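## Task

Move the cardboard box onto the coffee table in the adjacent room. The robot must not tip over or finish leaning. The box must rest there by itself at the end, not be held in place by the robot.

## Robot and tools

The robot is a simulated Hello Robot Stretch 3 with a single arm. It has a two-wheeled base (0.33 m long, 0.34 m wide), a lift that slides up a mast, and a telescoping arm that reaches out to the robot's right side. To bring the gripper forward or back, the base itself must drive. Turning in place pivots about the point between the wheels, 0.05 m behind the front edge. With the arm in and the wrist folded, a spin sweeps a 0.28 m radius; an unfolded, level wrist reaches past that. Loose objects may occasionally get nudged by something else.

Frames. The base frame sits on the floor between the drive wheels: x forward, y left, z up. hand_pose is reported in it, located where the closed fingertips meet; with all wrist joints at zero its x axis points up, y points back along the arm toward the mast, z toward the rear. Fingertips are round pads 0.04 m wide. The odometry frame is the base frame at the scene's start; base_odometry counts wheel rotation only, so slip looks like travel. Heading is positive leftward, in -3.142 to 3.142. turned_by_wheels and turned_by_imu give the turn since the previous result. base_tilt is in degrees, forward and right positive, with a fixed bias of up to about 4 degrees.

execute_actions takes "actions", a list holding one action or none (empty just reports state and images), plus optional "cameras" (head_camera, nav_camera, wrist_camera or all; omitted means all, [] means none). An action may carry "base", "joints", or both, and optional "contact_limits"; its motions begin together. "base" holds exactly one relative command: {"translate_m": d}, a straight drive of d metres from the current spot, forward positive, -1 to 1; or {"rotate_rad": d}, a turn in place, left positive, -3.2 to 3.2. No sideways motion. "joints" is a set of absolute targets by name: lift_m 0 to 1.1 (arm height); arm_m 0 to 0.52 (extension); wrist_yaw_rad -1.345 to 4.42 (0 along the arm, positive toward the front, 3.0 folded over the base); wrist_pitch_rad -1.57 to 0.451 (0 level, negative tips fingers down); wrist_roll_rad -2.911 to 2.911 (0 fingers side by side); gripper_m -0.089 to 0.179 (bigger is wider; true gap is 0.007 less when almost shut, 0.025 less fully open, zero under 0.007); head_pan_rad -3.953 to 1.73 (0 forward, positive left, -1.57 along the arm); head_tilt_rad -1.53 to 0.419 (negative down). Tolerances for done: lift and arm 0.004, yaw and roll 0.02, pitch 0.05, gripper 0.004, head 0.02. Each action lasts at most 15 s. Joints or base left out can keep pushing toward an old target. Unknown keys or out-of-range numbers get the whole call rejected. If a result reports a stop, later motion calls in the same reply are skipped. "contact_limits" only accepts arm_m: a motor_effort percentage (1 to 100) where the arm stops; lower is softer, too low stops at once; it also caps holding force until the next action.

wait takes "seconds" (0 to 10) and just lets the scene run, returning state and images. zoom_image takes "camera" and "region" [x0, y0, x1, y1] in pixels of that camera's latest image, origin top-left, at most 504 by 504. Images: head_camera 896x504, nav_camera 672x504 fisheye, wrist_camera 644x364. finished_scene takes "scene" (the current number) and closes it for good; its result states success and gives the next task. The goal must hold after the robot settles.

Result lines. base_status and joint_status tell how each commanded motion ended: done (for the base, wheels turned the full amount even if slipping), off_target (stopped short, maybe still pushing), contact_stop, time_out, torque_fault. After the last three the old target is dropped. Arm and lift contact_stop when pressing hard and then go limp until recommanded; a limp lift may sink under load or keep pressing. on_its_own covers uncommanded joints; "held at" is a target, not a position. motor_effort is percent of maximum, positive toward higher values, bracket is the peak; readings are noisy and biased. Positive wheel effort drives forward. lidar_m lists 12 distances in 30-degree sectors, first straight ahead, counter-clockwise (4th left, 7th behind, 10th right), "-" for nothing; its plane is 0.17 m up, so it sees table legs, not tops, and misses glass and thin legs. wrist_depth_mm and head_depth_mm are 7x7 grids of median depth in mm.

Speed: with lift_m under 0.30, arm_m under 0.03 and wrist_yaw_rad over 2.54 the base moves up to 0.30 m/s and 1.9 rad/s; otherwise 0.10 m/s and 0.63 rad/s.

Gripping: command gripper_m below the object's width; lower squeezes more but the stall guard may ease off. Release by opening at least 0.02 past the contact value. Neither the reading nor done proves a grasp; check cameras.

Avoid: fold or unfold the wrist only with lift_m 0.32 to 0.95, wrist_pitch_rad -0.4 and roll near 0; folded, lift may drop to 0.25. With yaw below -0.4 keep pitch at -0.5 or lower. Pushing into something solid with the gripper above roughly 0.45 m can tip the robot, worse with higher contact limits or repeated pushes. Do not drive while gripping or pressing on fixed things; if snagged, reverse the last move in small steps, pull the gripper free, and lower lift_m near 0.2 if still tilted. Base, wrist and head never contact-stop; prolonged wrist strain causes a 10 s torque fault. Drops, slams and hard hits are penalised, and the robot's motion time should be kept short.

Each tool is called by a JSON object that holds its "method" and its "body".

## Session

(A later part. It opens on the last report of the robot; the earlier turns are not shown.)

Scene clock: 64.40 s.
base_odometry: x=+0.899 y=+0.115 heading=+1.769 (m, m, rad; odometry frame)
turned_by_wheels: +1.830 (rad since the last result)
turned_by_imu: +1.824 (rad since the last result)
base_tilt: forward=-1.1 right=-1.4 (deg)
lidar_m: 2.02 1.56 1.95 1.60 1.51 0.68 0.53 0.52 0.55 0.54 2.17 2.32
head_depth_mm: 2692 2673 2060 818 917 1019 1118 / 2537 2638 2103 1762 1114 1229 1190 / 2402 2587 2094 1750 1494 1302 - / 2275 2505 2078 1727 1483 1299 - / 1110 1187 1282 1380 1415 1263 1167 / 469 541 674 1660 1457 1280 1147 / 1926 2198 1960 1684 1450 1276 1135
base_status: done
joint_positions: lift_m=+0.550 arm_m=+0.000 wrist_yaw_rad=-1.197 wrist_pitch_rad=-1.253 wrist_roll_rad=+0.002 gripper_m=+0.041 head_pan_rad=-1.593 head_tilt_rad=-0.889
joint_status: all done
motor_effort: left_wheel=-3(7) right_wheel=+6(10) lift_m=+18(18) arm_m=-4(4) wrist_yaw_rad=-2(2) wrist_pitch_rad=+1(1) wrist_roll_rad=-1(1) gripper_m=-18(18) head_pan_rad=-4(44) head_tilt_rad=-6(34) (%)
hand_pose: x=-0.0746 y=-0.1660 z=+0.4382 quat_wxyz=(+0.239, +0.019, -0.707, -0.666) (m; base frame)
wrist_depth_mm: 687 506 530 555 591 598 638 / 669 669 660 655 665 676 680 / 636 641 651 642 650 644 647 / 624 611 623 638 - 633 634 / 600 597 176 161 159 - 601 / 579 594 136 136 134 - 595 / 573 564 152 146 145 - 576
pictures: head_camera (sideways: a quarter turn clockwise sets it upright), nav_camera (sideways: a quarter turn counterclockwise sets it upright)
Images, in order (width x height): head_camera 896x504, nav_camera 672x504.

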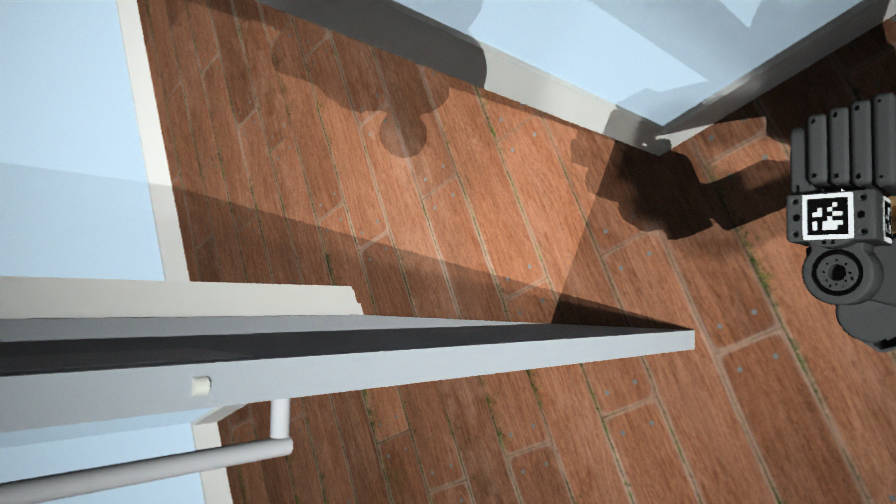

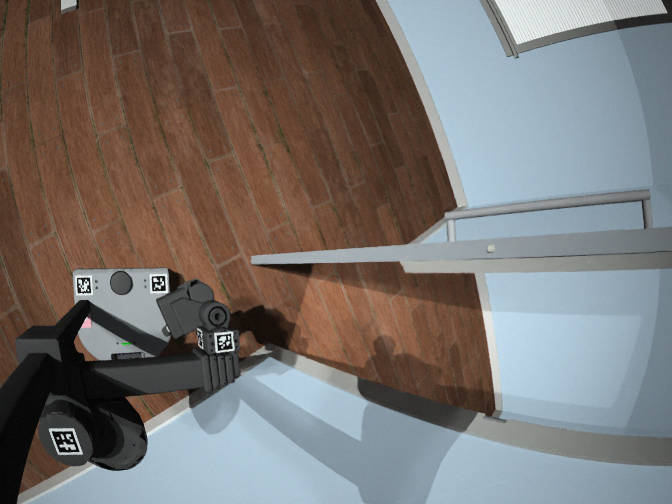

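{"method": "execute_actions", "body": {"actions": [{"joints":{"arm_m":0.52,"head_tilt_rad":-0.8}}], "cameras": ["head_camera"]}}

{"method": "execute_actions", "body": {"actions": [{"base":{"translate_m":0.25}}], "cameras": ["head_camera"]}}

Scene clock: 69.63 s.
base_odometry: x=+0.899 y=+0.115 heading=+1.769 (m, m, rad; odometry frame)
turned_by_wheels: +0.000 (rad since the last result)
turned_by_imu: +0.001 (rad since the last result)
base_tilt: forward=-1.1 right=-1.3 (deg)
lidar_m: 2.02 1.56 1.95 1.60 1.51 0.68 0.53 0.52 0.56 0.54 2.16 2.32
head_depth_mm: 2605 2948 2412 793 858 950 1047 / 2463 2806 2380 1910 1519 1127 1176 / 2334 2679 2363 1959 1627 1382 1175 / 2213 2540 2337 - 1500 1353 1183 / 1135 1228 1333 954 1490 1290 1178 / 453 515 610 1749 1511 1332 1169 / 1870 2134 2163 1835 1535 1324 1163
base_status: not commanded
joint_positions: lift_m=+0.550 arm_m=+0.519 wrist_yaw_rad=-1.198 wrist_pitch_rad=-1.253 wrist_roll_rad=+0.002 gripper_m=+0.041 head_pan_rad=-1.593 head_tilt_rad=-0.803
joint_status: all done
motor_effort: left_wheel=-3(3) right_wheel=+6(7) lift_m=+19(18) arm_m=+4(5) wrist_yaw_rad=-1(1) wrist_pitch_rad=+1(1) wrist_roll_rad=-1(1) gripper_m=-18(18) head_pan_rad=-4(4) head_tilt_rad=+2(17) (%)
hand_pose: x=-0.0747 y=-0.6847 z=+0.4382 quat_wxyz=(+0.238, +0.019, -0.707, -0.666) (m; base frame)
wrist_depth_mm: 703 697 695 684 398 252 273 / 665 655 653 676 404 335 380 / 643 635 654 645 525 553 568 / 613 616 635 613 628 617 625 / 594 611 175 159 172 610 621 / 379 476 137 135 135 590 599 / 272 304 152 146 555 571 563
pictures: head_camera (sideways: a quarter turn clockwise sets it upright)
Images, in order (width x height): head_camera 896x504.

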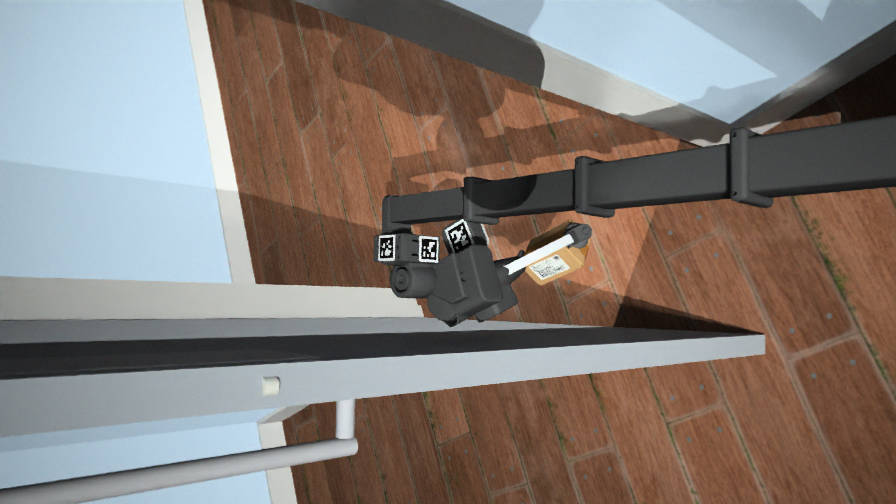

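Scene clock: 73.30 s.
base_odometry: x=+0.850 y=+0.361 heading=+1.769 (m, m, rad; odometry frame)
turned_by_wheels: +0.000 (rad since the last result)
turned_by_imu: -0.001 (rad since the last result)
base_tilt: forward=-1.1 right=-1.3 (deg)
lidar_m: 1.79 1.33 1.84 1.71 1.69 0.97 0.76 0.75 0.79 0.61 0.61 2.21
head_depth_mm: 2492 2819 2421 1938 1611 1379 1202 / 2349 2714 2396 1910 1591 1374 1205 / 1280 1510 2143 1944 1633 1380 1178 / 968 1127 1344 - 1497 1352 1179 / 768 866 994 1108 1399 1339 1178 / 637 702 783 886 1028 1262 1169 / 541 593 667 830 1498 1321 1165
base_status: done
joint_positions: lift_m=+0.550 arm_m=+0.519 wrist_yaw_rad=-1.197 wrist_pitch_rad=-1.255 wrist_roll_rad=+0.002 gripper_m=+0.041 head_pan_rad=-1.593 head_tilt_rad=-0.803
joint_status: not commanded
motor_effort: left_wheel=-2(13) right_wheel=+4(55) lift_m=+18(19) arm_m=+3(3) wrist_yaw_rad=-1(2) wrist_pitch_rad=+2(3) wrist_roll_rad=+0(1) gripper_m=-18(19) head_pan_rad=-4(3) head_tilt_rad=+3(1) (%)
hand_pose: x=-0.0743 y=-0.6846 z=+0.4381 quat_wxyz=(+0.238, +0.020, -0.707, -0.666) (m; base frame)
wrist_depth_mm: 692 697 685 681 664 618 653 / 656 664 664 667 672 669 674 / 646 644 637 650 648 644 649 / 475 625 635 624 623 628 632 / 372 556 176 160 172 605 606 / 304 390 136 135 134 591 589 / 255 312 153 146 571 570 570
pictures: head_camera (sideways: a quarter turn clockwise sets it upright)
Images, in order (width x height): head_camera 896x504.

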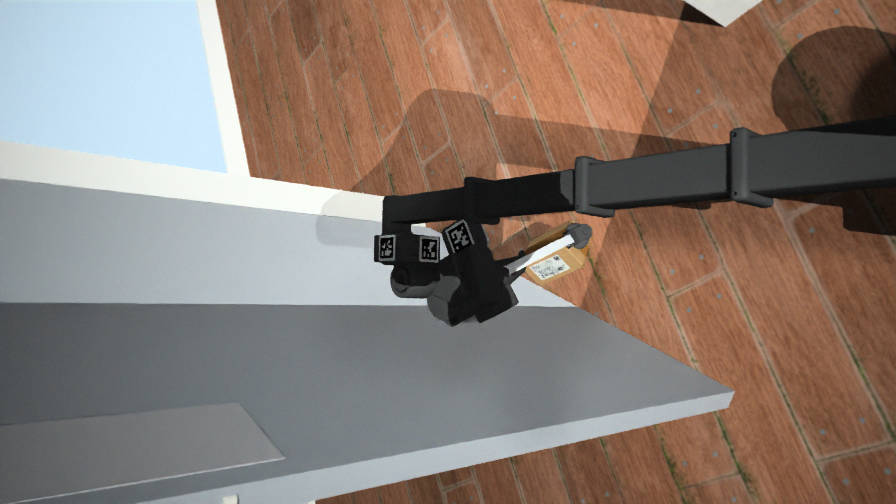

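{"method": "execute_actions", "body": {"actions": [{"base":{"translate_m":0.35}}], "cameras": ["head_camera","nav_camera"]}}

Scene clock: 78.10 s.
base_odometry: x=+0.781 y=+0.704 heading=+1.769 (m, m, rad; odometry frame)
turned_by_wheels: +0.000 (rad since the last result)
turned_by_imu: -0.001 (rad since the last result)
base_tilt: forward=-1.1 right=-1.4 (deg)
lidar_m: 1.47 1.03 1.54 1.75 1.84 1.39 1.09 1.06 1.23 0.75 1.92 1.88
head_depth_mm: 1170 1441 2271 1926 1609 1378 1204 / 993 1197 1490 1815 1598 1366 1199 / 870 1014 1226 1555 1624 1379 1179 / 772 883 1031 - 1476 1349 1184 / 689 782 900 1028 1291 1341 1176 / 675 1867 2142 1799 1550 1329 1168 / 1713 1924 2113 1834 1535 1323 1165
base_status: done
joint_positions: lift_m=+0.550 arm_m=+0.519 wrist_yaw_rad=-1.197 wrist_pitch_rad=-1.253 wrist_roll_rad=-0.001 gripper_m=+0.041 head_pan_rad=-1.593 head_tilt_rad=-0.803
joint_status: not commanded
motor_effort: left_wheel=-2(14) right_wheel=+3(47) lift_m=+18(19) arm_m=+4(4) wrist_yaw_rad=-2(2) wrist_pitch_rad=+1(5) wrist_roll_rad=+1(1) gripper_m=-19(19) head_pan_rad=-3(3) head_tilt_rad=+2(3) (%)
hand_pose: x=-0.0747 y=-0.6848 z=+0.4382 quat_wxyz=(+0.240, +0.020, -0.706, -0.666) (m; base frame)
wrist_depth_mm: 416 679 683 688 706 703 707 / 369 655 670 669 674 674 665 / 311 517 643 651 649 644 652 / 272 423 623 629 626 628 629 / 241 350 176 160 172 614 613 / 217 285 137 135 135 578 595 / 201 244 152 146 568 580 582
pictures: head_camera (sideways: a quarter turn clockwise sets it upright), nav_camera (sideways: a quarter turn counterclockwise sets it upright)
Images, in order (width x height): head_camera 896x504, nav_camera 672x504.

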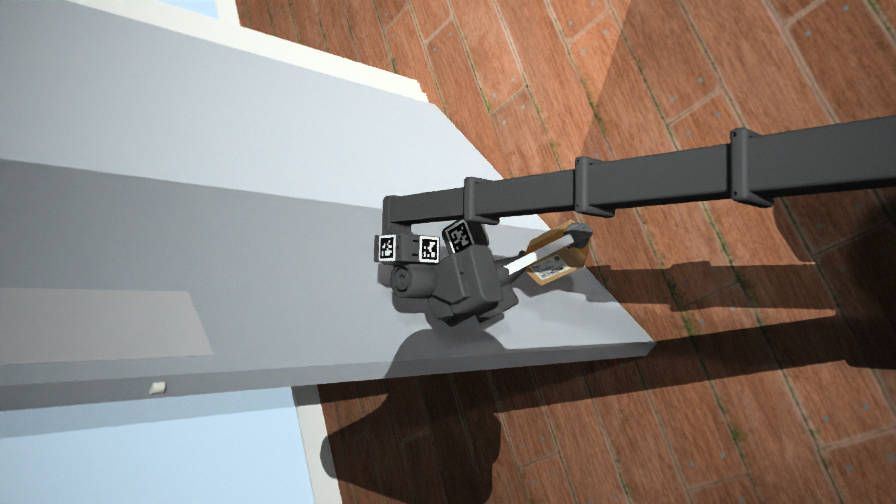

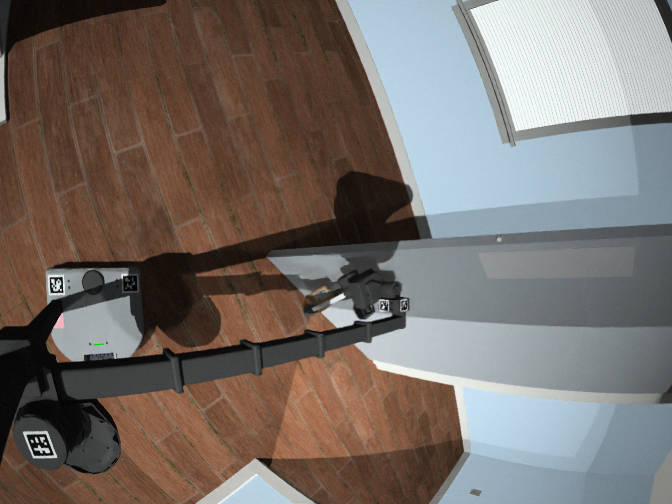

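{"method": "execute_actions", "body": {"actions": [{"base":{"translate_m":-0.04},"joints":{"arm_m":0.0,"lift_m":0.42}}], "cameras": []}}

{"method": "execute_actions", "body": {"actions": [{"base":{"rotate_rad":-2.07},"joints":{"wrist_yaw_rad":2.6,"wrist_pitch_rad":-1.45,"head_pan_rad":0,"head_tilt_rad":-0.9}}], "cameras": ["wrist_camera"]}}

{"method": "execute_actions", "body": {"actions": [{"joints":{"lift_m":0.295}}], "cameras": []}}

{"method": "execute_actions", "body": {"actions": [{"base":{"translate_m":0.6}}]}}

Scene clock: 83.77 s.
base_odometry: x=+0.789 y=+0.665 heading=+1.769 (m, m, rad; odometry frame)
turned_by_wheels: +0.000 (rad since the last result)
turned_by_imu: +0.001 (rad since the last result)
base_tilt: forward=-1.1 right=-1.4 (deg)
lidar_m: 1.50 1.06 1.58 1.75 1.82 1.34 1.05 1.03 1.30 0.78 1.94 1.94
head_depth_mm: 1237 1574 2345 1937 1611 1379 1206 / 1069 1272 1572 1861 1599 1374 1195 / 938 1096 1320 1645 1588 1363 1189 / 837 964 1127 1365 1538 1354 1179 / 758 858 986 1154 1402 1341 1179 / 688 773 881 1074 1452 1332 1170 / 1634 1901 2119 1837 1539 1325 1160
base_status: done
joint_positions: lift_m=+0.420 arm_m=+0.000 wrist_yaw_rad=-1.198 wrist_pitch_rad=-1.253 wrist_roll_rad=-0.001 gripper_m=+0.041 head_pan_rad=-1.593 head_tilt_rad=-0.803
joint_status: all done
motor_effort: left_wheel=-2(6) right_wheel=+4(6) lift_m=+19(21) arm_m=-4(1) wrist_yaw_rad=-1(1) wrist_pitch_rad=+1(1) wrist_roll_rad=+0(0) gripper_m=-19(19) head_pan_rad=-3(3) head_tilt_rad=+2(1) (%)
hand_pose: x=-0.0747 y=-0.1660 z=+0.3082 quat_wxyz=(+0.240, +0.020, -0.706, -0.666) (m; base frame)
wrist_depth_mm: 546 539 552 540 544 552 553 / 513 525 537 519 533 528 537 / 510 502 510 507 515 517 511 / 500 490 489 493 - - 501 / 478 481 176 160 158 - - / 452 456 136 135 135 - - / 452 450 153 146 146 - -
pictures: none
No camera images: the call's "cameras" was empty. Leave "cameras" out to get every camera's image.

Scene clock: 88.03 s.
base_odometry: x=+0.789 y=+0.665 heading=-0.301 (m, m, rad; odometry frame)
turned_by_wheels: -2.070 (rad since the last result)
turned_by_imu: -2.062 (rad since the last result)
base_tilt: forward=-1.0 right=-1.4 (deg)
lidar_m: 1.26 0.78 1.94 1.90 1.50 1.06 1.59 1.75 1.81 1.32 1.04 1.03
head_depth_mm: 3093 2708 2071 1359 1480 1325 1176 / 3211 2640 2108 1759 1508 1316 1170 / 3323 2613 2101 1752 1490 1302 1162 / 3156 2595 2075 1726 1478 1297 1154 / 2867 2567 2043 1715 1469 1295 1148 / 1437 1572 1753 1703 1459 1280 1144 / 1156 1250 1365 1500 1452 1278 1134
base_status: done
joint_positions: lift_m=+0.420 arm_m=+0.000 wrist_yaw_rad=+2.598 wrist_pitch_rad=-1.447 wrist_roll_rad=+0.000 gripper_m=+0.041 head_pan_rad=-0.007 head_tilt_rad=-0.889
joint_status: all done
motor_effort: left_wheel=+4(6) right_wheel=-6(11) lift_m=+18(18) arm_m=-4(4) wrist_yaw_rad=+2(2) wrist_pitch_rad=-1(2) wrist_roll_rad=+0(0) gripper_m=-19(18) head_pan_rad=+3(46) head_tilt_rad=-7(19) (%)
hand_pose: x=-0.0171 y=-0.1388 z=+0.3019 quat_wxyz=(+0.594, +0.636, +0.309, +0.385) (m; base frame)
wrist_depth_mm: 463 - - 474 477 479 476 / - - - 474 475 479 482 / - - - 476 467 474 478 / - - - - 475 476 476 / 466 - 161 159 173 470 482 / 463 - 136 136 135 473 480 / 462 463 153 147 475 473 483
pictures: wrist_camera
Images, in order (width x height): wrist_camera 644x364.

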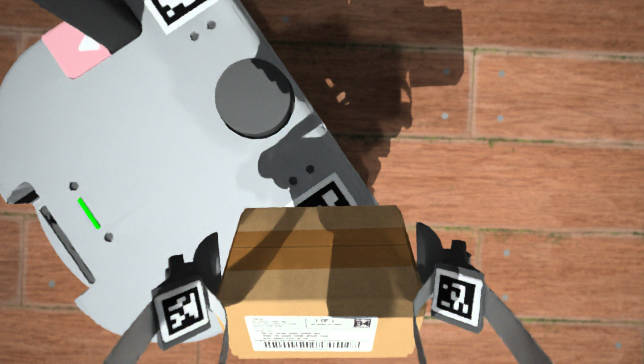

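Scene clock: 89.77 s.
base_odometry: x=+0.789 y=+0.665 heading=-0.301 (m, m, rad; odometry frame)
turned_by_wheels: +0.000 (rad since the last result)
turned_by_imu: +0.000 (rad since the last result)
base_tilt: forward=-1.1 right=-1.4 (deg)
lidar_m: 1.25 0.77 1.94 1.90 1.50 1.06 1.59 1.75 1.81 0.15 1.05 1.03
head_depth_mm: 3116 2699 2067 1365 1487 1324 1177 / 3223 2666 2119 1757 1502 1313 1169 / 3330 2613 2086 1742 1500 1306 1165 / 3134 2572 2070 1740 1489 1299 1154 / 2829 2556 2040 1712 1470 1284 1151 / 1432 1581 1749 1694 1465 1281 1142 / 1151 1253 1368 1503 1455 1276 1136
base_status: not commanded
joint_positions: lift_m=+0.315 arm_m=+0.000 wrist_yaw_rad=+2.601 wrist_pitch_rad=-1.428 wrist_roll_rad=-0.004 gripper_m=+0.041 head_pan_rad=-0.007 head_tilt_rad=-0.889
joint_status: lift_m contact_stop (moved -0.105 of -0.125)
on_its_own: lift_m is slack since a contact_stop, until your next command for it (your +0.295 is given up)
motor_effort: left_wheel=+3(4) right_wheel=-6(7) lift_m=+28(25) arm_m=-2(4) wrist_yaw_rad=-1(2) wrist_pitch_rad=-8(18) wrist_roll_rad=+1(1) gripper_m=-20(20) head_pan_rad=+3(3) head_tilt_rad=-6(7) (%)
hand_pose: x=-0.0147 y=-0.1346 z=+0.1967 quat_wxyz=(+0.589, +0.637, +0.305, +0.392) (m; base frame)
wrist_depth_mm: - - - 372 372 375 378 / - - - 368 375 371 373 / - - - 368 372 368 373 / - - - - 374 370 372 / - - 158 162 171 369 368 / - - 133 134 133 364 369 / - - 137 138 145 365 371
pictures: none
No camera images: the call's "cameras" was empty. Leave "cameras" out to get every camera's image.

not run: a stop came earlier in this reply.

{"method": "execute_actions", "body": {"actions": [{"joints":{"lift_m":0.40,"wrist_yaw_rad":2.7}}], "cameras": []}}

{"method": "execute_actions", "body": {"actions": [{"joints":{"wrist_pitch_rad":-0.4}}], "cameras": ["wrist_camera","nav_camera"]}}

{"method": "execute_actions", "body": {"actions": [{"joints":{"lift_m":0.29}}], "cameras": []}}

{"method": "execute_actions", "body": {"actions": [{"base":{"translate_m":0.6}}]}}

Scene clock: 92.03 s.
base_odometry: x=+0.789 y=+0.665 heading=-0.301 (m, m, rad; odometry frame)
turned_by_wheels: +0.000 (rad since the last result)
turned_by_imu: +0.000 (rad since the last result)
base_tilt: forward=-1.0 right=-1.4 (deg)
lidar_m: 1.26 0.77 1.93 1.90 1.50 1.06 1.59 1.75 1.81 1.32 1.05 1.03
head_depth_mm: 3077 2680 2067 1361 1488 1325 1172 / 3215 2648 2115 1755 1502 1317 1167 / 3315 2615 2091 1737 1494 1306 1163 / 3122 2597 2063 1725 1479 1302 1159 / 2863 2537 2052 1712 1474 1286 1153 / 1432 1576 1749 1694 1456 1286 1140 / 1153 1250 1365 1506 1449 1273 1136
base_status: not commanded
joint_positions: lift_m=+0.399 arm_m=+0.000 wrist_yaw_rad=+2.697 wrist_pitch_rad=-1.447 wrist_roll_rad=-0.003 gripper_m=+0.041 head_pan_rad=-0.007 head_tilt_rad=-0.889
joint_status: all done
motor_effort: left_wheel=+3(4) right_wheel=-5(6) lift_m=+39(41) arm_m=-3(3) wrist_yaw_rad=+1(1) wrist_pitch_rad=-1(7) wrist_roll_rad=+1(1) gripper_m=-20(21) head_pan_rad=+4(3) head_tilt_rad=-7(8) (%)
hand_pose: x=-0.0178 y=-0.1382 z=+0.2809 quat_wxyz=(+0.573, +0.619, +0.341, +0.415) (m; base frame)
wrist_depth_mm: - - - 453 448 462 455 / - - - 449 455 455 452 / - - - 452 451 457 457 / - - - - 451 456 453 / 443 - 161 161 175 456 456 / 448 - 134 134 134 455 451 / 443 448 143 140 146 451 455
pictures: none
No camera images: the call's "cameras" was empty. Leave "cameras" out to get every camera's image.

Scene clock: 93.40 s.
base_odometry: x=+0.789 y=+0.665 heading=-0.301 (m, m, rad; odometry frame)
turned_by_wheels: +0.000 (rad since the last result)
turned_by_imu: +0.000 (rad since the last result)
base_tilt: forward=-1.1 right=-1.4 (deg)
lidar_m: 1.25 0.78 1.93 1.90 1.50 1.06 1.59 1.75 1.81 1.33 1.05 1.03
head_depth_mm: 3086 2694 2081 1359 1483 1327 1173 / 3210 2664 2111 1753 1506 1314 1166 / 3315 2602 2084 1744 1492 1301 1165 / 3136 2599 2071 1729 1481 1292 1155 / 2851 2538 2056 1709 1478 1292 1150 / 1432 1575 1756 1698 1457 1283 1138 / 1154 1247 1366 1495 1451 1273 1133
base_status: not commanded
joint_positions: lift_m=+0.399 arm_m=+0.000 wrist_yaw_rad=+2.698 wrist_pitch_rad=-0.432 wrist_roll_rad=-0.003 gripper_m=+0.041 head_pan_rad=-0.007 head_tilt_rad=-0.889
joint_status: all done
motor_effort: left_wheel=+3(3) right_wheel=-5(5) lift_m=+40(38) arm_m=-2(2) wrist_yaw_rad=+1(2) wrist_pitch_rad=+11(12) wrist_roll_rad=+1(1) gripper_m=-19(20) head_pan_rad=+3(3) head_tilt_rad=-6(7) (%)
hand_pose: x=+0.0744 y=+0.0558 z=+0.4091 quat_wxyz=(+0.300, +0.706, -0.004, +0.642) (m; base frame)
wrist_depth_mm: - - - - - 716 767 / - - - - - 791 840 / - - - - - 883 940 / - - - - 935 950 - / 876 847 789 162 458 808 796 / - 696 134 134 134 655 649 / - 560 143 139 146 553 558
pictures: nav_camera (sideways: a quarter turn counterclockwise sets it upright), wrist_camera
Images, in order (width x height): nav_camera 672x504, wrist_camera 644x364.

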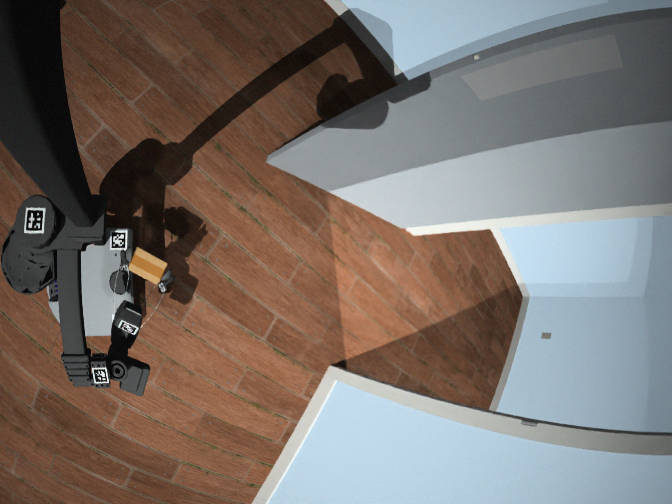

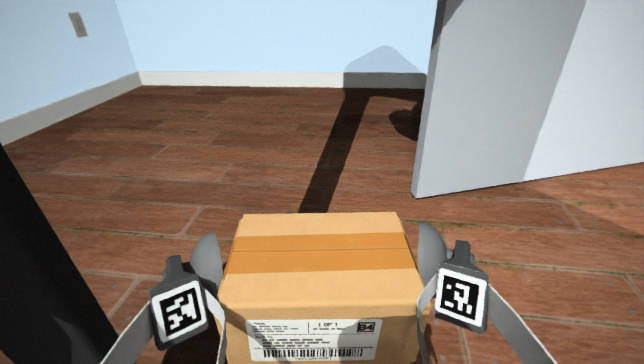

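Scene clock: 95.23 s.
base_odometry: x=+0.789 y=+0.665 heading=-0.301 (m, m, rad; odometry frame)
turned_by_wheels: +0.000 (rad since the last result)
turned_by_imu: +0.000 (rad since the last result)
base_tilt: forward=-1.1 right=-1.3 (deg)
lidar_m: 1.26 0.77 1.94 1.90 1.50 1.06 1.60 1.75 1.81 1.32 1.05 1.03
head_depth_mm: 3088 2687 2065 1362 1479 1327 1174 / 3225 2635 2105 1756 1505 1316 1169 / 3350 2619 2090 1746 1500 1308 1159 / 3117 2587 2064 1733 1483 1303 1156 / 2853 2542 2053 1713 1471 1288 1149 / 1435 1580 1746 1694 1463 1282 1145 / 1150 1246 1359 1498 1448 1276 1140
base_status: not commanded
joint_positions: lift_m=+0.290 arm_m=+0.000 wrist_yaw_rad=+2.698 wrist_pitch_rad=-0.430 wrist_roll_rad=-0.003 gripper_m=+0.041 head_pan_rad=-0.007 head_tilt_rad=-0.889
joint_status: all done
motor_effort: left_wheel=+3(3) right_wheel=-5(5) lift_m=+18(35) arm_m=-2(2) wrist_yaw_rad=+1(1) wrist_pitch_rad=+11(11) wrist_roll_rad=+1(1) gripper_m=-20(20) head_pan_rad=+3(3) head_tilt_rad=-6(7) (%)
hand_pose: x=+0.0744 y=+0.0559 z=+0.3004 quat_wxyz=(+0.300, +0.706, -0.004, +0.642) (m; base frame)
wrist_depth_mm: - - - - - 710 762 / - - - - - 804 843 / - - - - 979 872 921 / 878 855 851 840 816 786 794 / 703 680 632 162 590 640 626 / - 547 134 134 134 522 518 / - - 138 139 145 441 448
pictures: none
No camera images: the call's "cameras" was empty. Leave "cameras" out to get every camera's image.

Scene clock: 98.87 s.
base_odometry: x=+1.362 y=+0.487 heading=-0.301 (m, m, rad; odometry frame)
turned_by_wheels: +0.000 (rad since the last result)
turned_by_imu: +0.002 (rad since the last result)
base_tilt: forward=-1.1 right=-1.4 (deg)
lidar_m: 0.96 0.55 0.47 0.47 2.00 1.61 2.10 2.19 1.51 0.70 0.56 2.77
head_depth_mm: 2625 2696 2135 1768 1514 1330 1153 / 2788 2649 2127 1755 1504 1316 1166 / 2924 2605 2097 1736 1496 1310 1163 / 2626 2575 2075 1726 1480 1295 1158 / 2304 2474 2051 1714 1466 1289 1148 / 2040 2279 1966 1576 1457 1279 1145 / 873 938 1017 1120 1244 1257 1137
base_status: done
joint_positions: lift_m=+0.290 arm_m=+0.000 wrist_yaw_rad=+2.698 wrist_pitch_rad=-0.430 wrist_roll_rad=-0.003 gripper_m=+0.041 head_pan_rad=-0.007 head_tilt_rad=-0.890
joint_status: not commanded
motor_effort: left_wheel=+3(10) right_wheel=-5(9) lift_m=+18(18) arm_m=-3(3) wrist_yaw_rad=+1(1) wrist_pitch_rad=+11(11) wrist_roll_rad=+1(1) gripper_m=-20(20) head_pan_rad=+3(3) head_tilt_rad=-6(6) (%)
hand_pose: x=+0.0743 y=+0.0560 z=+0.3004 quat_wxyz=(+0.300, +0.706, -0.004, +0.642) (m; base frame)
wrist_depth_mm: - 432 458 483 509 538 582 / - 477 489 524 556 598 646 / - - 535 567 615 653 719 / 875 802 577 612 669 724 774 / 689 662 608 162 591 646 621 / - 546 135 134 134 528 517 / - - 138 138 144 440 449
pictures: head_camera (sideways: a quarter turn clockwise sets it upright), nav_camera (sideways: a quarter turn counterclockwise sets it upright), wrist_camera
Images, in order (width x height): head_camera 896x504, nav_camera 672x504, wrist_camera 644x364.

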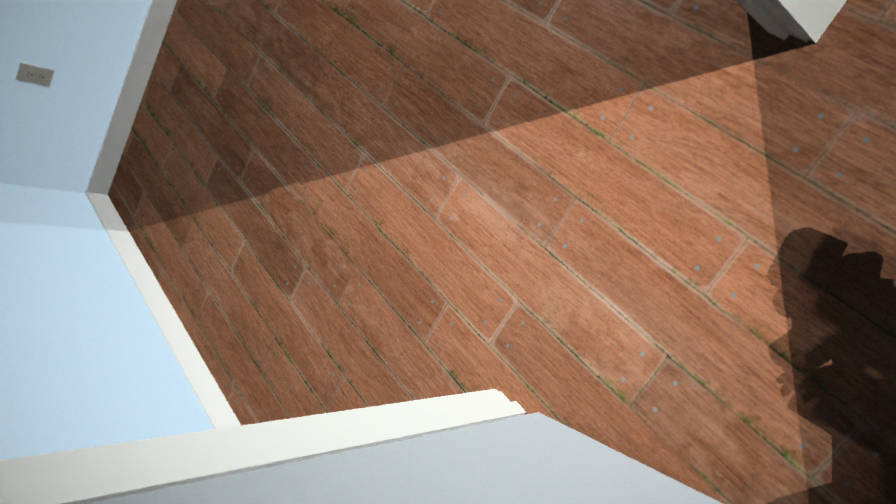

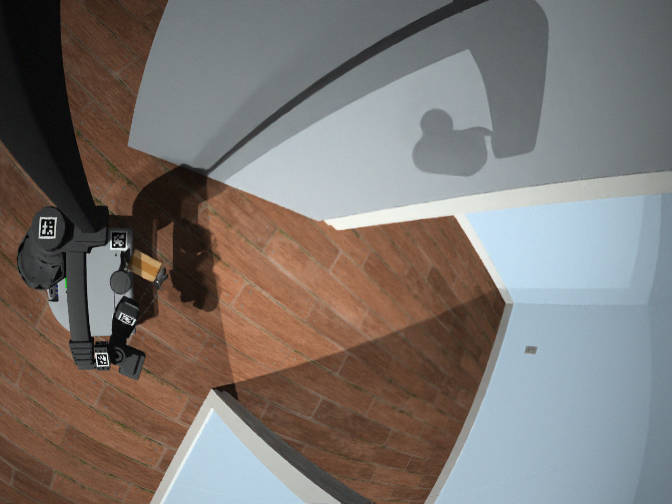

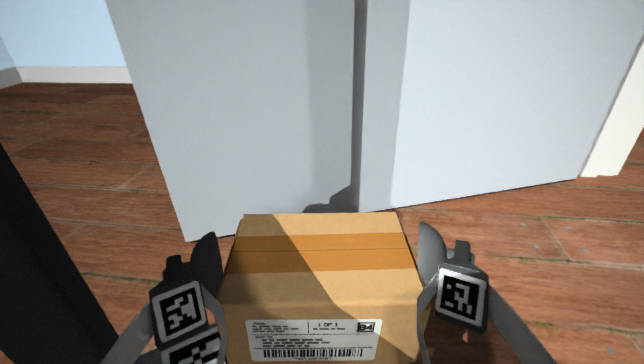

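{"method": "execute_actions", "body": {"actions": [{"base":{"translate_m":0.45}}], "cameras": []}}

{"method": "execute_actions", "body": {"actions": [{"base":{"rotate_rad":-0.45},"joints":{"head_pan_rad":-1.3,"head_tilt_rad":-0.5}}], "cameras": []}}

{"method": "execute_actions", "body": {"actions": [{"base":{"translate_m":0.85}}], "cameras": ["nav_camera","head_camera"]}}

Scene clock: 102.33 s.
base_odometry: x=+1.792 y=+0.353 heading=-0.301 (m, m, rad; odometry frame)
turned_by_wheels: +0.000 (rad since the last result)
turned_by_imu: +0.001 (rad since the last result)
base_tilt: forward=-1.0 right=-1.4 (deg)
lidar_m: 1.68 0.41 0.35 0.35 0.41 2.33 2.05 2.47 0.47 0.46 2.45 2.41
head_depth_mm: 2271 2488 2126 1767 1520 1326 1173 / 2408 2552 2110 1764 1507 1318 1170 / 2488 2602 2102 1742 1493 1310 1162 / 2174 2428 2080 1726 1482 1304 1153 / 1889 2170 2057 1713 1470 1292 1147 / 1690 1905 1996 1695 1459 1279 1140 / 1527 1695 1863 1678 948 1068 1100
base_status: done
joint_positions: lift_m=+0.290 arm_m=+0.000 wrist_yaw_rad=+2.698 wrist_pitch_rad=-0.430 wrist_roll_rad=-0.003 gripper_m=+0.041 head_pan_rad=-0.007 head_tilt_rad=-0.890
joint_status: not commanded
motor_effort: left_wheel=+3(10) right_wheel=-5(9) lift_m=+18(18) arm_m=-3(3) wrist_yaw_rad=+1(1) wrist_pitch_rad=+10(11) wrist_roll_rad=+1(1) gripper_m=-19(20) head_pan_rad=+3(3) head_tilt_rad=-6(7) (%)
hand_pose: x=+0.0743 y=+0.0560 z=+0.3004 quat_wxyz=(+0.300, +0.706, -0.004, +0.642) (m; base frame)
wrist_depth_mm: 315 329 346 373 389 431 - / 338 353 376 401 427 476 - / 357 383 405 434 470 515 - / 390 417 448 482 513 587 792 / 428 452 464 162 548 604 632 / - 497 134 134 134 528 519 / - - 138 139 145 442 441
pictures: none
No camera images: the call's "cameras" was empty. Leave "cameras" out to get every camera's image.

Scene clock: 103.67 s.
base_odometry: x=+1.792 y=+0.353 heading=-0.750 (m, m, rad; odometry frame)
turned_by_wheels: -0.450 (rad since the last result)
turned_by_imu: -0.448 (rad since the last result)
base_tilt: forward=-1.0 right=-1.4 (deg)
lidar_m: 2.41 1.60 0.39 0.35 0.36 0.43 2.05 2.58 2.45 0.46 0.46 2.43
head_depth_mm: 844 1086 1523 2460 2186 1713 1410 / 570 671 813 1037 1431 1631 1396 / 396 486 555 651 786 994 1296 / 371 400 434 476 535 604 704 / 376 407 442 484 536 601 680 / 405 443 483 540 600 1560 1298 / 2716 2974 2869 2707 2070 1640 1351
base_status: done
joint_positions: lift_m=+0.290 arm_m=+0.000 wrist_yaw_rad=+2.698 wrist_pitch_rad=-0.430 wrist_roll_rad=-0.003 gripper_m=+0.041 head_pan_rad=-1.293 head_tilt_rad=-0.507
joint_status: all done
motor_effort: left_wheel=+4(9) right_wheel=-7(13) lift_m=+18(18) arm_m=-3(3) wrist_yaw_rad=+1(1) wrist_pitch_rad=+11(11) wrist_roll_rad=+1(1) gripper_m=-19(19) head_pan_rad=-4(43) head_tilt_rad=+4(34) (%)
hand_pose: x=+0.0743 y=+0.0560 z=+0.3004 quat_wxyz=(+0.300, +0.706, -0.004, +0.642) (m; base frame)
wrist_depth_mm: 295 332 393 472 - - - / 309 352 417 517 - - - / 329 370 449 558 - - - / 345 398 477 609 810 806 784 / 373 424 477 161 581 632 625 / - 440 134 134 134 521 525 / - - 138 139 146 441 448
pictures: none
No camera images: the call's "cameras" was empty. Leave "cameras" out to get every camera's image.

Scene clock: 108.20 s.
base_odometry: x=+2.414 y=-0.226 heading=-0.750 (m, m, rad; odometry frame)
turned_by_wheels: +0.000 (rad since the last result)
turned_by_imu: +0.002 (rad since the last result)
base_tilt: forward=-1.1 right=-1.4 (deg)
lidar_m: 1.58 1.41 1.16 1.15 0.64 0.62 1.19 0.79 0.96 1.90 1.92 1.58
head_depth_mm: 2228 2378 2554 2634 2203 1720 1408 / 2322 2484 2650 2278 2160 1697 1394 / 2425 2593 2751 2375 2157 1694 1394 / 2499 2694 2852 2523 2136 1676 1376 / 2622 2841 3075 2613 2120 1649 1369 / 2363 2538 2761 2735 2095 1660 1362 / 2080 2223 2353 2470 2072 1639 1350
base_status: done
joint_positions: lift_m=+0.290 arm_m=+0.000 wrist_yaw_rad=+2.698 wrist_pitch_rad=-0.430 wrist_roll_rad=-0.003 gripper_m=+0.041 head_pan_rad=-1.293 head_tilt_rad=-0.507
joint_status: not commanded
motor_effort: left_wheel=+4(11) right_wheel=-6(11) lift_m=+18(19) arm_m=-2(3) wrist_yaw_rad=+0(1) wrist_pitch_rad=+11(11) wrist_roll_rad=+1(1) gripper_m=-20(20) head_pan_rad=-3(4) head_tilt_rad=+4(5) (%)
hand_pose: x=+0.0743 y=+0.0560 z=+0.3004 quat_wxyz=(+0.300, +0.706, -0.004, +0.642) (m; base frame)
wrist_depth_mm: 946 995 - - - - - / 982 - - - - - - / - - - - - - - / 859 859 830 827 806 804 788 / 700 660 643 161 593 630 633 / - 542 134 134 135 530 517 / - - 138 139 145 443 444
pictures: head_camera (sideways: a quarter turn clockwise sets it upright), nav_camera (sideways: a quarter turn counterclockwise sets it upright)
Images, in order (width x height): head_camera 896x504, nav_camera 672x504.

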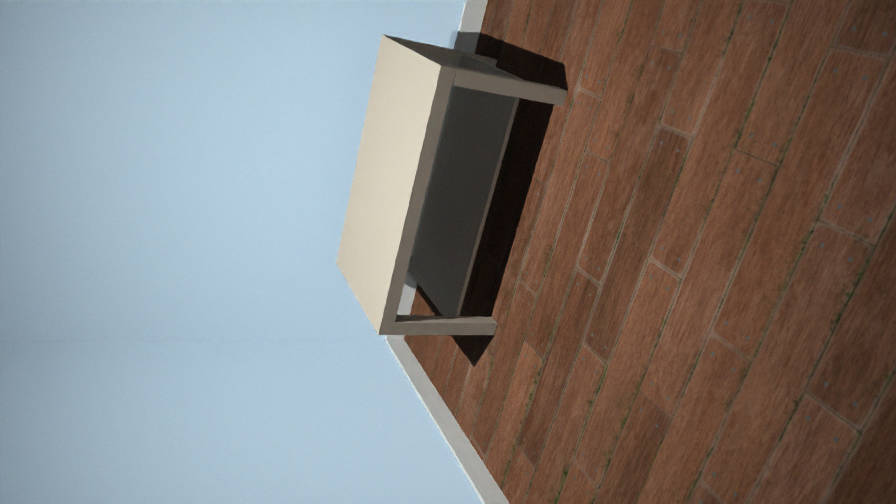

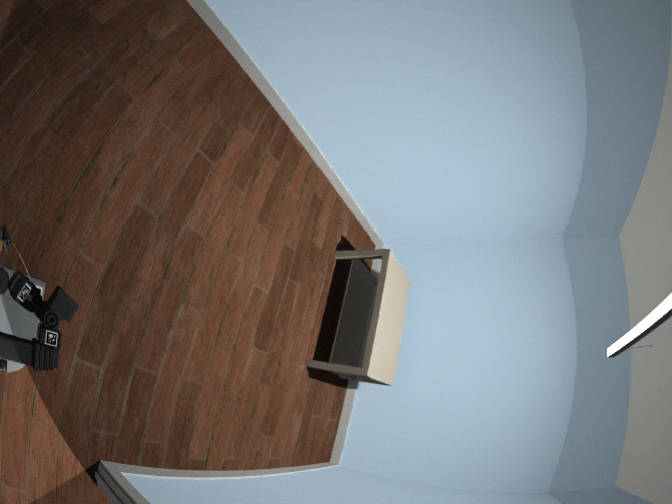

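{"method": "execute_actions", "body": {"actions": [{"base":{"rotate_rad":-1.24},"joints":{"head_pan_rad":0,"head_tilt_rad":-0.8}}], "cameras": []}}

{"method": "execute_actions", "body": {"actions": [{"base":{"translate_m":1.0}}], "cameras": []}}

{"method": "execute_actions", "body": {"actions": [{"base":{"translate_m":0.45}}], "cameras": []}}

{"method": "execute_actions", "body": {"actions": [{"base":{"rotate_rad":1.04},"joints":{"head_pan_rad":-1.5,"head_tilt_rad":-0.9,"lift_m":0.62}}], "cameras": ["nav_camera","head_camera"]}}

Scene clock: 110.83 s.
base_odometry: x=+2.414 y=-0.226 heading=-1.990 (m, m, rad; odometry frame)
turned_by_wheels: -1.240 (rad since the last result)
turned_by_imu: -1.234 (rad since the last result)
base_tilt: forward=-1.1 right=-1.4 (deg)
lidar_m: 2.18 1.64 1.58 1.63 1.20 1.16 0.77 0.63 0.86 0.81 0.78 1.91
head_depth_mm: 2297 2178 2318 1965 1636 1387 1211 / 2430 2249 2315 1947 1613 1378 1206 / 2510 2333 2341 1927 1606 1371 1196 / 2667 2429 2377 1907 1587 1358 1188 / 2655 2847 2359 1888 1577 1354 1186 / 2279 2539 2326 1878 1565 1341 1175 / 2019 2232 2259 1852 1557 1338 1170
base_status: done
joint_positions: lift_m=+0.290 arm_m=+0.000 wrist_yaw_rad=+2.698 wrist_pitch_rad=-0.430 wrist_roll_rad=-0.003 gripper_m=+0.041 head_pan_rad=-0.007 head_tilt_rad=-0.790
joint_status: all done
motor_effort: left_wheel=+4(10) right_wheel=-6(14) lift_m=+18(18) arm_m=-3(3) wrist_yaw_rad=+1(1) wrist_pitch_rad=+11(11) wrist_roll_rad=+1(1) gripper_m=-19(19) head_pan_rad=+3(44) head_tilt_rad=-6(32) (%)
hand_pose: x=+0.0743 y=+0.0560 z=+0.3004 quat_wxyz=(+0.300, +0.706, -0.004, +0.642) (m; base frame)
wrist_depth_mm: - - - - - - - / - - - - - - - / - - - - - - - / 868 838 838 827 811 803 800 / 688 664 635 162 590 630 629 / - 547 134 135 133 525 518 / - - 137 139 145 444 444
pictures: none
No camera images: the call's "cameras" was empty. Leave "cameras" out to get every camera's image.

Scene clock: 115.83 s.
base_odometry: x=+2.007 y=-1.140 heading=-1.990 (m, m, rad; odometry frame)
turned_by_wheels: +0.000 (rad since the last result)
turned_by_imu: +0.002 (rad since the last result)
base_tilt: forward=-1.1 right=-1.4 (deg)
lidar_m: 1.18 1.13 1.08 1.12 1.52 2.03 1.59 1.06 1.03 1.07 1.45 1.04
head_depth_mm: 1510 1660 1606 1318 1545 1389 1213 / 1574 1759 1570 1377 1577 1374 1202 / 1660 1850 1560 1608 1600 1371 1194 / 1741 1962 1540 1731 1594 1358 1189 / 1751 1993 2216 1784 1579 1355 1182 / 1553 1729 1934 1868 1564 1345 1175 / 1372 1503 1663 1774 1552 1335 1168
base_status: done
joint_positions: lift_m=+0.290 arm_m=+0.000 wrist_yaw_rad=+2.698 wrist_pitch_rad=-0.430 wrist_roll_rad=-0.003 gripper_m=+0.041 head_pan_rad=-0.007 head_tilt_rad=-0.791
joint_status: not commanded
motor_effort: left_wheel=+3(11) right_wheel=-6(10) lift_m=+18(18) arm_m=-3(2) wrist_yaw_rad=+1(1) wrist_pitch_rad=+11(11) wrist_roll_rad=+1(1) gripper_m=-20(20) head_pan_rad=+3(3) head_tilt_rad=-5(6) (%)
hand_pose: x=+0.0743 y=+0.0560 z=+0.3004 quat_wxyz=(+0.300, +0.706, -0.004, +0.642) (m; base frame)
wrist_depth_mm: - - - - - - - / - - - - - - - / - - - - - - - / 850 839 845 826 810 802 779 / 695 668 637 162 609 640 622 / - 550 134 135 134 527 528 / - - 137 139 144 444 444
pictures: none
No camera images: the call's "cameras" was empty. Leave "cameras" out to get every camera's image.

Scene clock: 119.00 s.
base_odometry: x=+1.824 y=-1.551 heading=-1.990 (m, m, rad; odometry frame)
turned_by_wheels: +0.000 (rad since the last result)
turned_by_imu: +0.001 (rad since the last result)
base_tilt: forward=-1.1 right=-1.4 (deg)
lidar_m: 0.72 0.89 0.86 0.89 1.21 2.42 2.03 1.30 1.25 1.30 0.76 1.33
head_depth_mm: 1153 1274 1428 1269 1052 1178 1213 / 1205 1342 1495 1256 1047 1270 1206 / 1264 1415 1567 1251 1060 1313 1193 / 1331 1495 1713 1271 1113 1354 1192 / 1369 1544 1755 1885 1268 1348 1183 / 1223 1358 1520 1723 1564 1342 1178 / 1081 1183 1310 1468 1522 1330 1170
base_status: done
joint_positions: lift_m=+0.290 arm_m=+0.000 wrist_yaw_rad=+2.698 wrist_pitch_rad=-0.430 wrist_roll_rad=-0.003 gripper_m=+0.041 head_pan_rad=-0.007 head_tilt_rad=-0.791
joint_status: not commanded
motor_effort: left_wheel=+4(12) right_wheel=-6(11) lift_m=+17(18) arm_m=-3(2) wrist_yaw_rad=+1(1) wrist_pitch_rad=+11(11) wrist_roll_rad=+1(0) gripper_m=-20(19) head_pan_rad=+3(3) head_tilt_rad=-7(5) (%)
hand_pose: x=+0.0743 y=+0.0560 z=+0.3004 quat_wxyz=(+0.299, +0.706, -0.004, +0.642) (m; base frame)
wrist_depth_mm: 836 846 835 821 816 795 801 / 931 887 897 887 875 866 861 / 977 996 955 952 936 911 926 / 883 842 854 836 812 786 802 / 686 656 631 162 593 632 622 / - 547 134 134 134 520 520 / - - 138 139 145 442 448
pictures: none
No camera images: the call's "cameras" was empty. Leave "cameras" out to get every camera's image.

Scene clock: 122.83 s.
base_odometry: x=+1.824 y=-1.551 heading=-0.950 (m, m, rad; odometry frame)
turned_by_wheels: +1.040 (rad since the last result)
turned_by_imu: +1.037 (rad since the last result)
base_tilt: forward=-1.1 right=-1.4 (deg)
lidar_m: 0.86 0.89 1.21 2.42 2.03 1.31 1.25 1.29 0.76 1.33 0.72 0.89
head_depth_mm: 1197 1366 1373 1141 1236 1319 1186 / 1198 1376 1363 1132 1331 1309 - / 1211 1391 1346 1123 1311 1307 - / 1211 1395 1332 1115 1330 1320 - / 1228 1413 1315 1104 1354 1312 1128 / 1228 1421 1306 1096 1342 1286 1139 / 1237 1427 1563 1089 1305 1275 1139
base_status: done
joint_positions: lift_m=+0.619 arm_m=+0.000 wrist_yaw_rad=+2.698 wrist_pitch_rad=-0.430 wrist_roll_rad=-0.003 gripper_m=+0.041 head_pan_rad=-1.493 head_tilt_rad=-0.889
joint_status: all done
motor_effort: left_wheel=-4(8) right_wheel=+6(13) lift_m=+40(43) arm_m=-3(2) wrist_yaw_rad=+1(1) wrist_pitch_rad=+11(11) wrist_roll_rad=+1(1) gripper_m=-20(20) head_pan_rad=-3(44) head_tilt_rad=-7(19) (%)
hand_pose: x=+0.0743 y=+0.0560 z=+0.6294 quat_wxyz=(+0.299, +0.706, -0.004, +0.642) (m; base frame)
wrist_depth_mm: - - - - - 819 646 / - - - - - 858 673 / - - - - - 905 703 / - - - - - 922 724 / - - - 162 - 960 758 / - 970 134 134 134 913 798 / - 804 142 139 145 780 766
pictures: head_camera (sideways: a quarter turn clockwise sets it upright), nav_camera (sideways: a quarter turn counterclockwise sets it upright)
Images, in order (width x height): head_camera 896x504, nav_camera 672x504.

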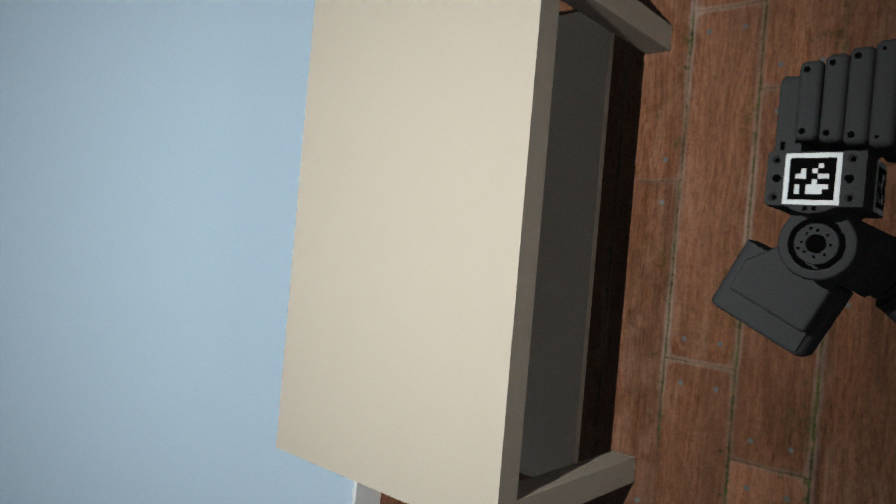

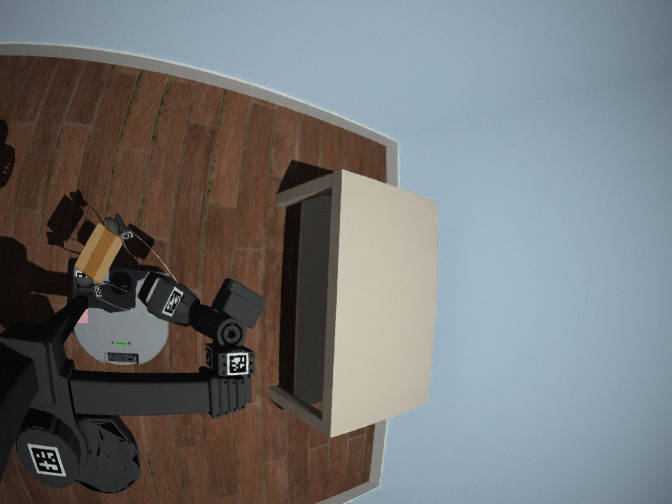

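{"method": "execute_actions", "body": {"actions": [{"joints":{"wrist_yaw_rad":0,"wrist_pitch_rad":-0.52,"arm_m":0.47,"head_tilt_rad":-0.8}}], "cameras": ["wrist_camera","head_camera"]}}

Scene clock: 127.73 s.
base_odometry: x=+1.824 y=-1.551 heading=-0.950 (m, m, rad; odometry frame)
turned_by_wheels: +0.000 (rad since the last result)
turned_by_imu: +0.001 (rad since the last result)
base_tilt: forward=-1.0 right=-1.4 (deg)
lidar_m: 0.86 0.89 1.21 2.42 2.04 1.31 1.25 1.29 0.76 1.33 0.72 0.89
head_depth_mm: 1161 1315 1482 1254 1066 1298 1203 / 1167 1321 1501 1253 1071 - - / 1176 1333 1513 1155 1077 1335 1194 / 1181 1341 1511 1164 1068 1325 1183 / 1185 1346 1496 1205 1063 1316 1179 / 1192 1354 1502 1192 1076 1329 1172 / 1202 1360 1550 1184 1065 1297 1162
base_status: not commanded
joint_positions: lift_m=+0.619 arm_m=+0.470 wrist_yaw_rad=+0.001 wrist_pitch_rad=-0.542 wrist_roll_rad=-0.002 gripper_m=+0.041 head_pan_rad=-1.493 head_tilt_rad=-0.803
joint_status: all done
motor_effort: left_wheel=-4(3) right_wheel=+6(6) lift_m=+40(40) arm_m=+3(7) wrist_yaw_rad=-1(4) wrist_pitch_rad=+8(10) wrist_roll_rad=+0(1) gripper_m=-20(20) head_pan_rad=-3(3) head_tilt_rad=+3(16) (%)
hand_pose: x=-0.0213 y=-0.8216 z=+0.6053 quat_wxyz=(+0.682, +0.190, -0.680, -0.189) (m; base frame)
wrist_depth_mm: 547 559 561 566 575 595 591 / 593 609 613 620 644 656 656 / 671 677 689 699 694 705 741 / 491 491 488 476 472 467 453 / 410 406 388 162 370 388 386 / 344 342 134 134 134 331 328 / 301 298 142 139 144 286 290
pictures: head_camera (sideways: a quarter turn clockwise sets it upright), wrist_camera
Images, in order (width x height): head_camera 896x504, wrist_camera 644x364.

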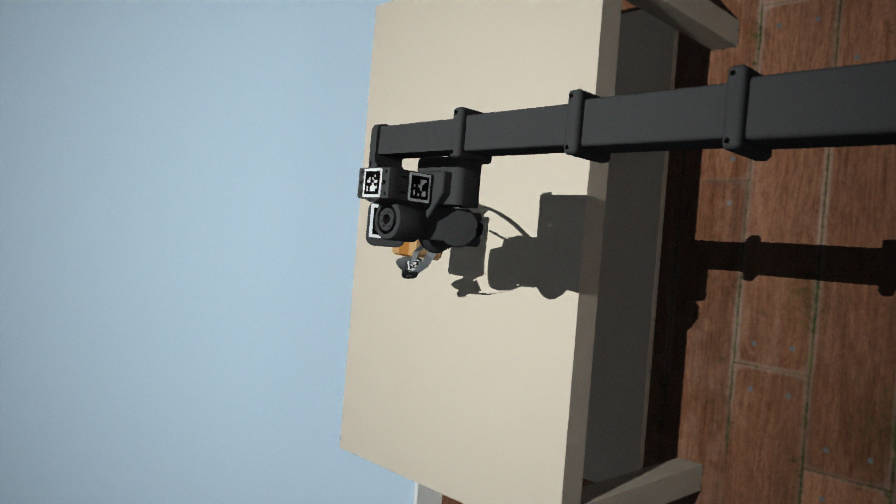

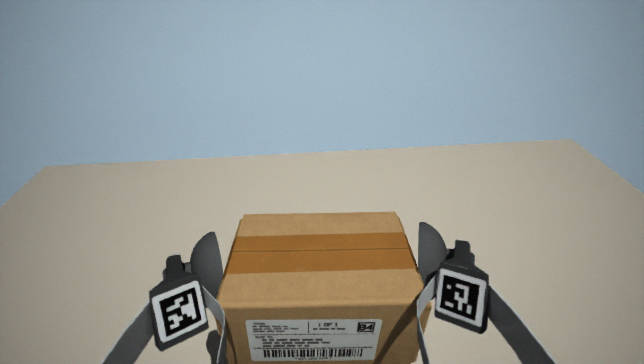

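{"method": "execute_actions", "body": {"actions": [{"joints":{"lift_m":0.508}}], "cameras": ["wrist_camera"]}}

Scene clock: 129.80 s.
base_odometry: x=+1.824 y=-1.551 heading=-0.950 (m, m, rad; odometry frame)
turned_by_wheels: +0.000 (rad since the last result)
turned_by_imu: +0.000 (rad since the last result)
base_tilt: forward=-1.1 right=-1.4 (deg)
lidar_m: 0.86 0.89 1.21 2.41 2.03 1.30 1.26 1.30 0.76 1.32 0.72 0.89
head_depth_mm: 1161 1308 1487 1246 1063 1296 1206 / 1171 1328 1493 1240 1063 1326 1197 / 1176 1329 1496 1296 1049 1329 1192 / 1181 1333 1486 1249 1061 1325 1182 / 1188 1347 1484 1203 1057 1313 1175 / 1192 1348 1504 1197 1072 1325 1173 / 1205 1364 1538 1188 1065 1294 1163
base_status: not commanded
joint_positions: lift_m=+0.508 arm_m=+0.470 wrist_yaw_rad=+0.001 wrist_pitch_rad=-0.543 wrist_roll_rad=-0.002 gripper_m=+0.041 head_pan_rad=-1.493 head_tilt_rad=-0.803
joint_status: all done
motor_effort: left_wheel=-3(4) right_wheel=+5(5) lift_m=+18(35) arm_m=+3(3) wrist_yaw_rad=-1(0) wrist_pitch_rad=+8(8) wrist_roll_rad=+1(1) gripper_m=-19(20) head_pan_rad=-3(4) head_tilt_rad=+2(3) (%)
hand_pose: x=-0.0213 y=-0.8215 z=+0.4942 quat_wxyz=(+0.682, +0.190, -0.680, -0.189) (m; base frame)
wrist_depth_mm: 542 552 560 575 576 601 605 / 600 592 604 620 615 615 642 / 392 387 379 374 368 360 360 / 308 304 300 295 294 289 289 / 253 250 242 161 226 241 237 / 213 215 134 134 134 206 204 / 187 182 142 139 145 177 178
pictures: wrist_camera
Images, in order (width x height): wrist_camera 644x364.

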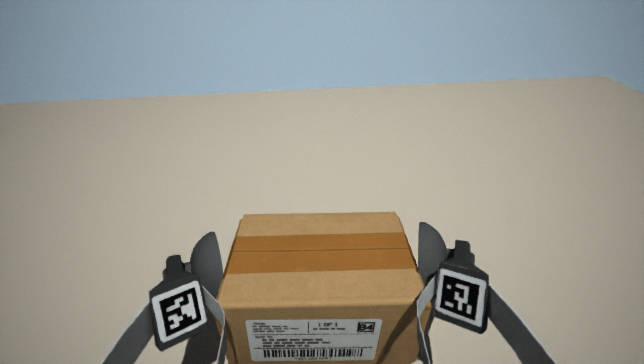

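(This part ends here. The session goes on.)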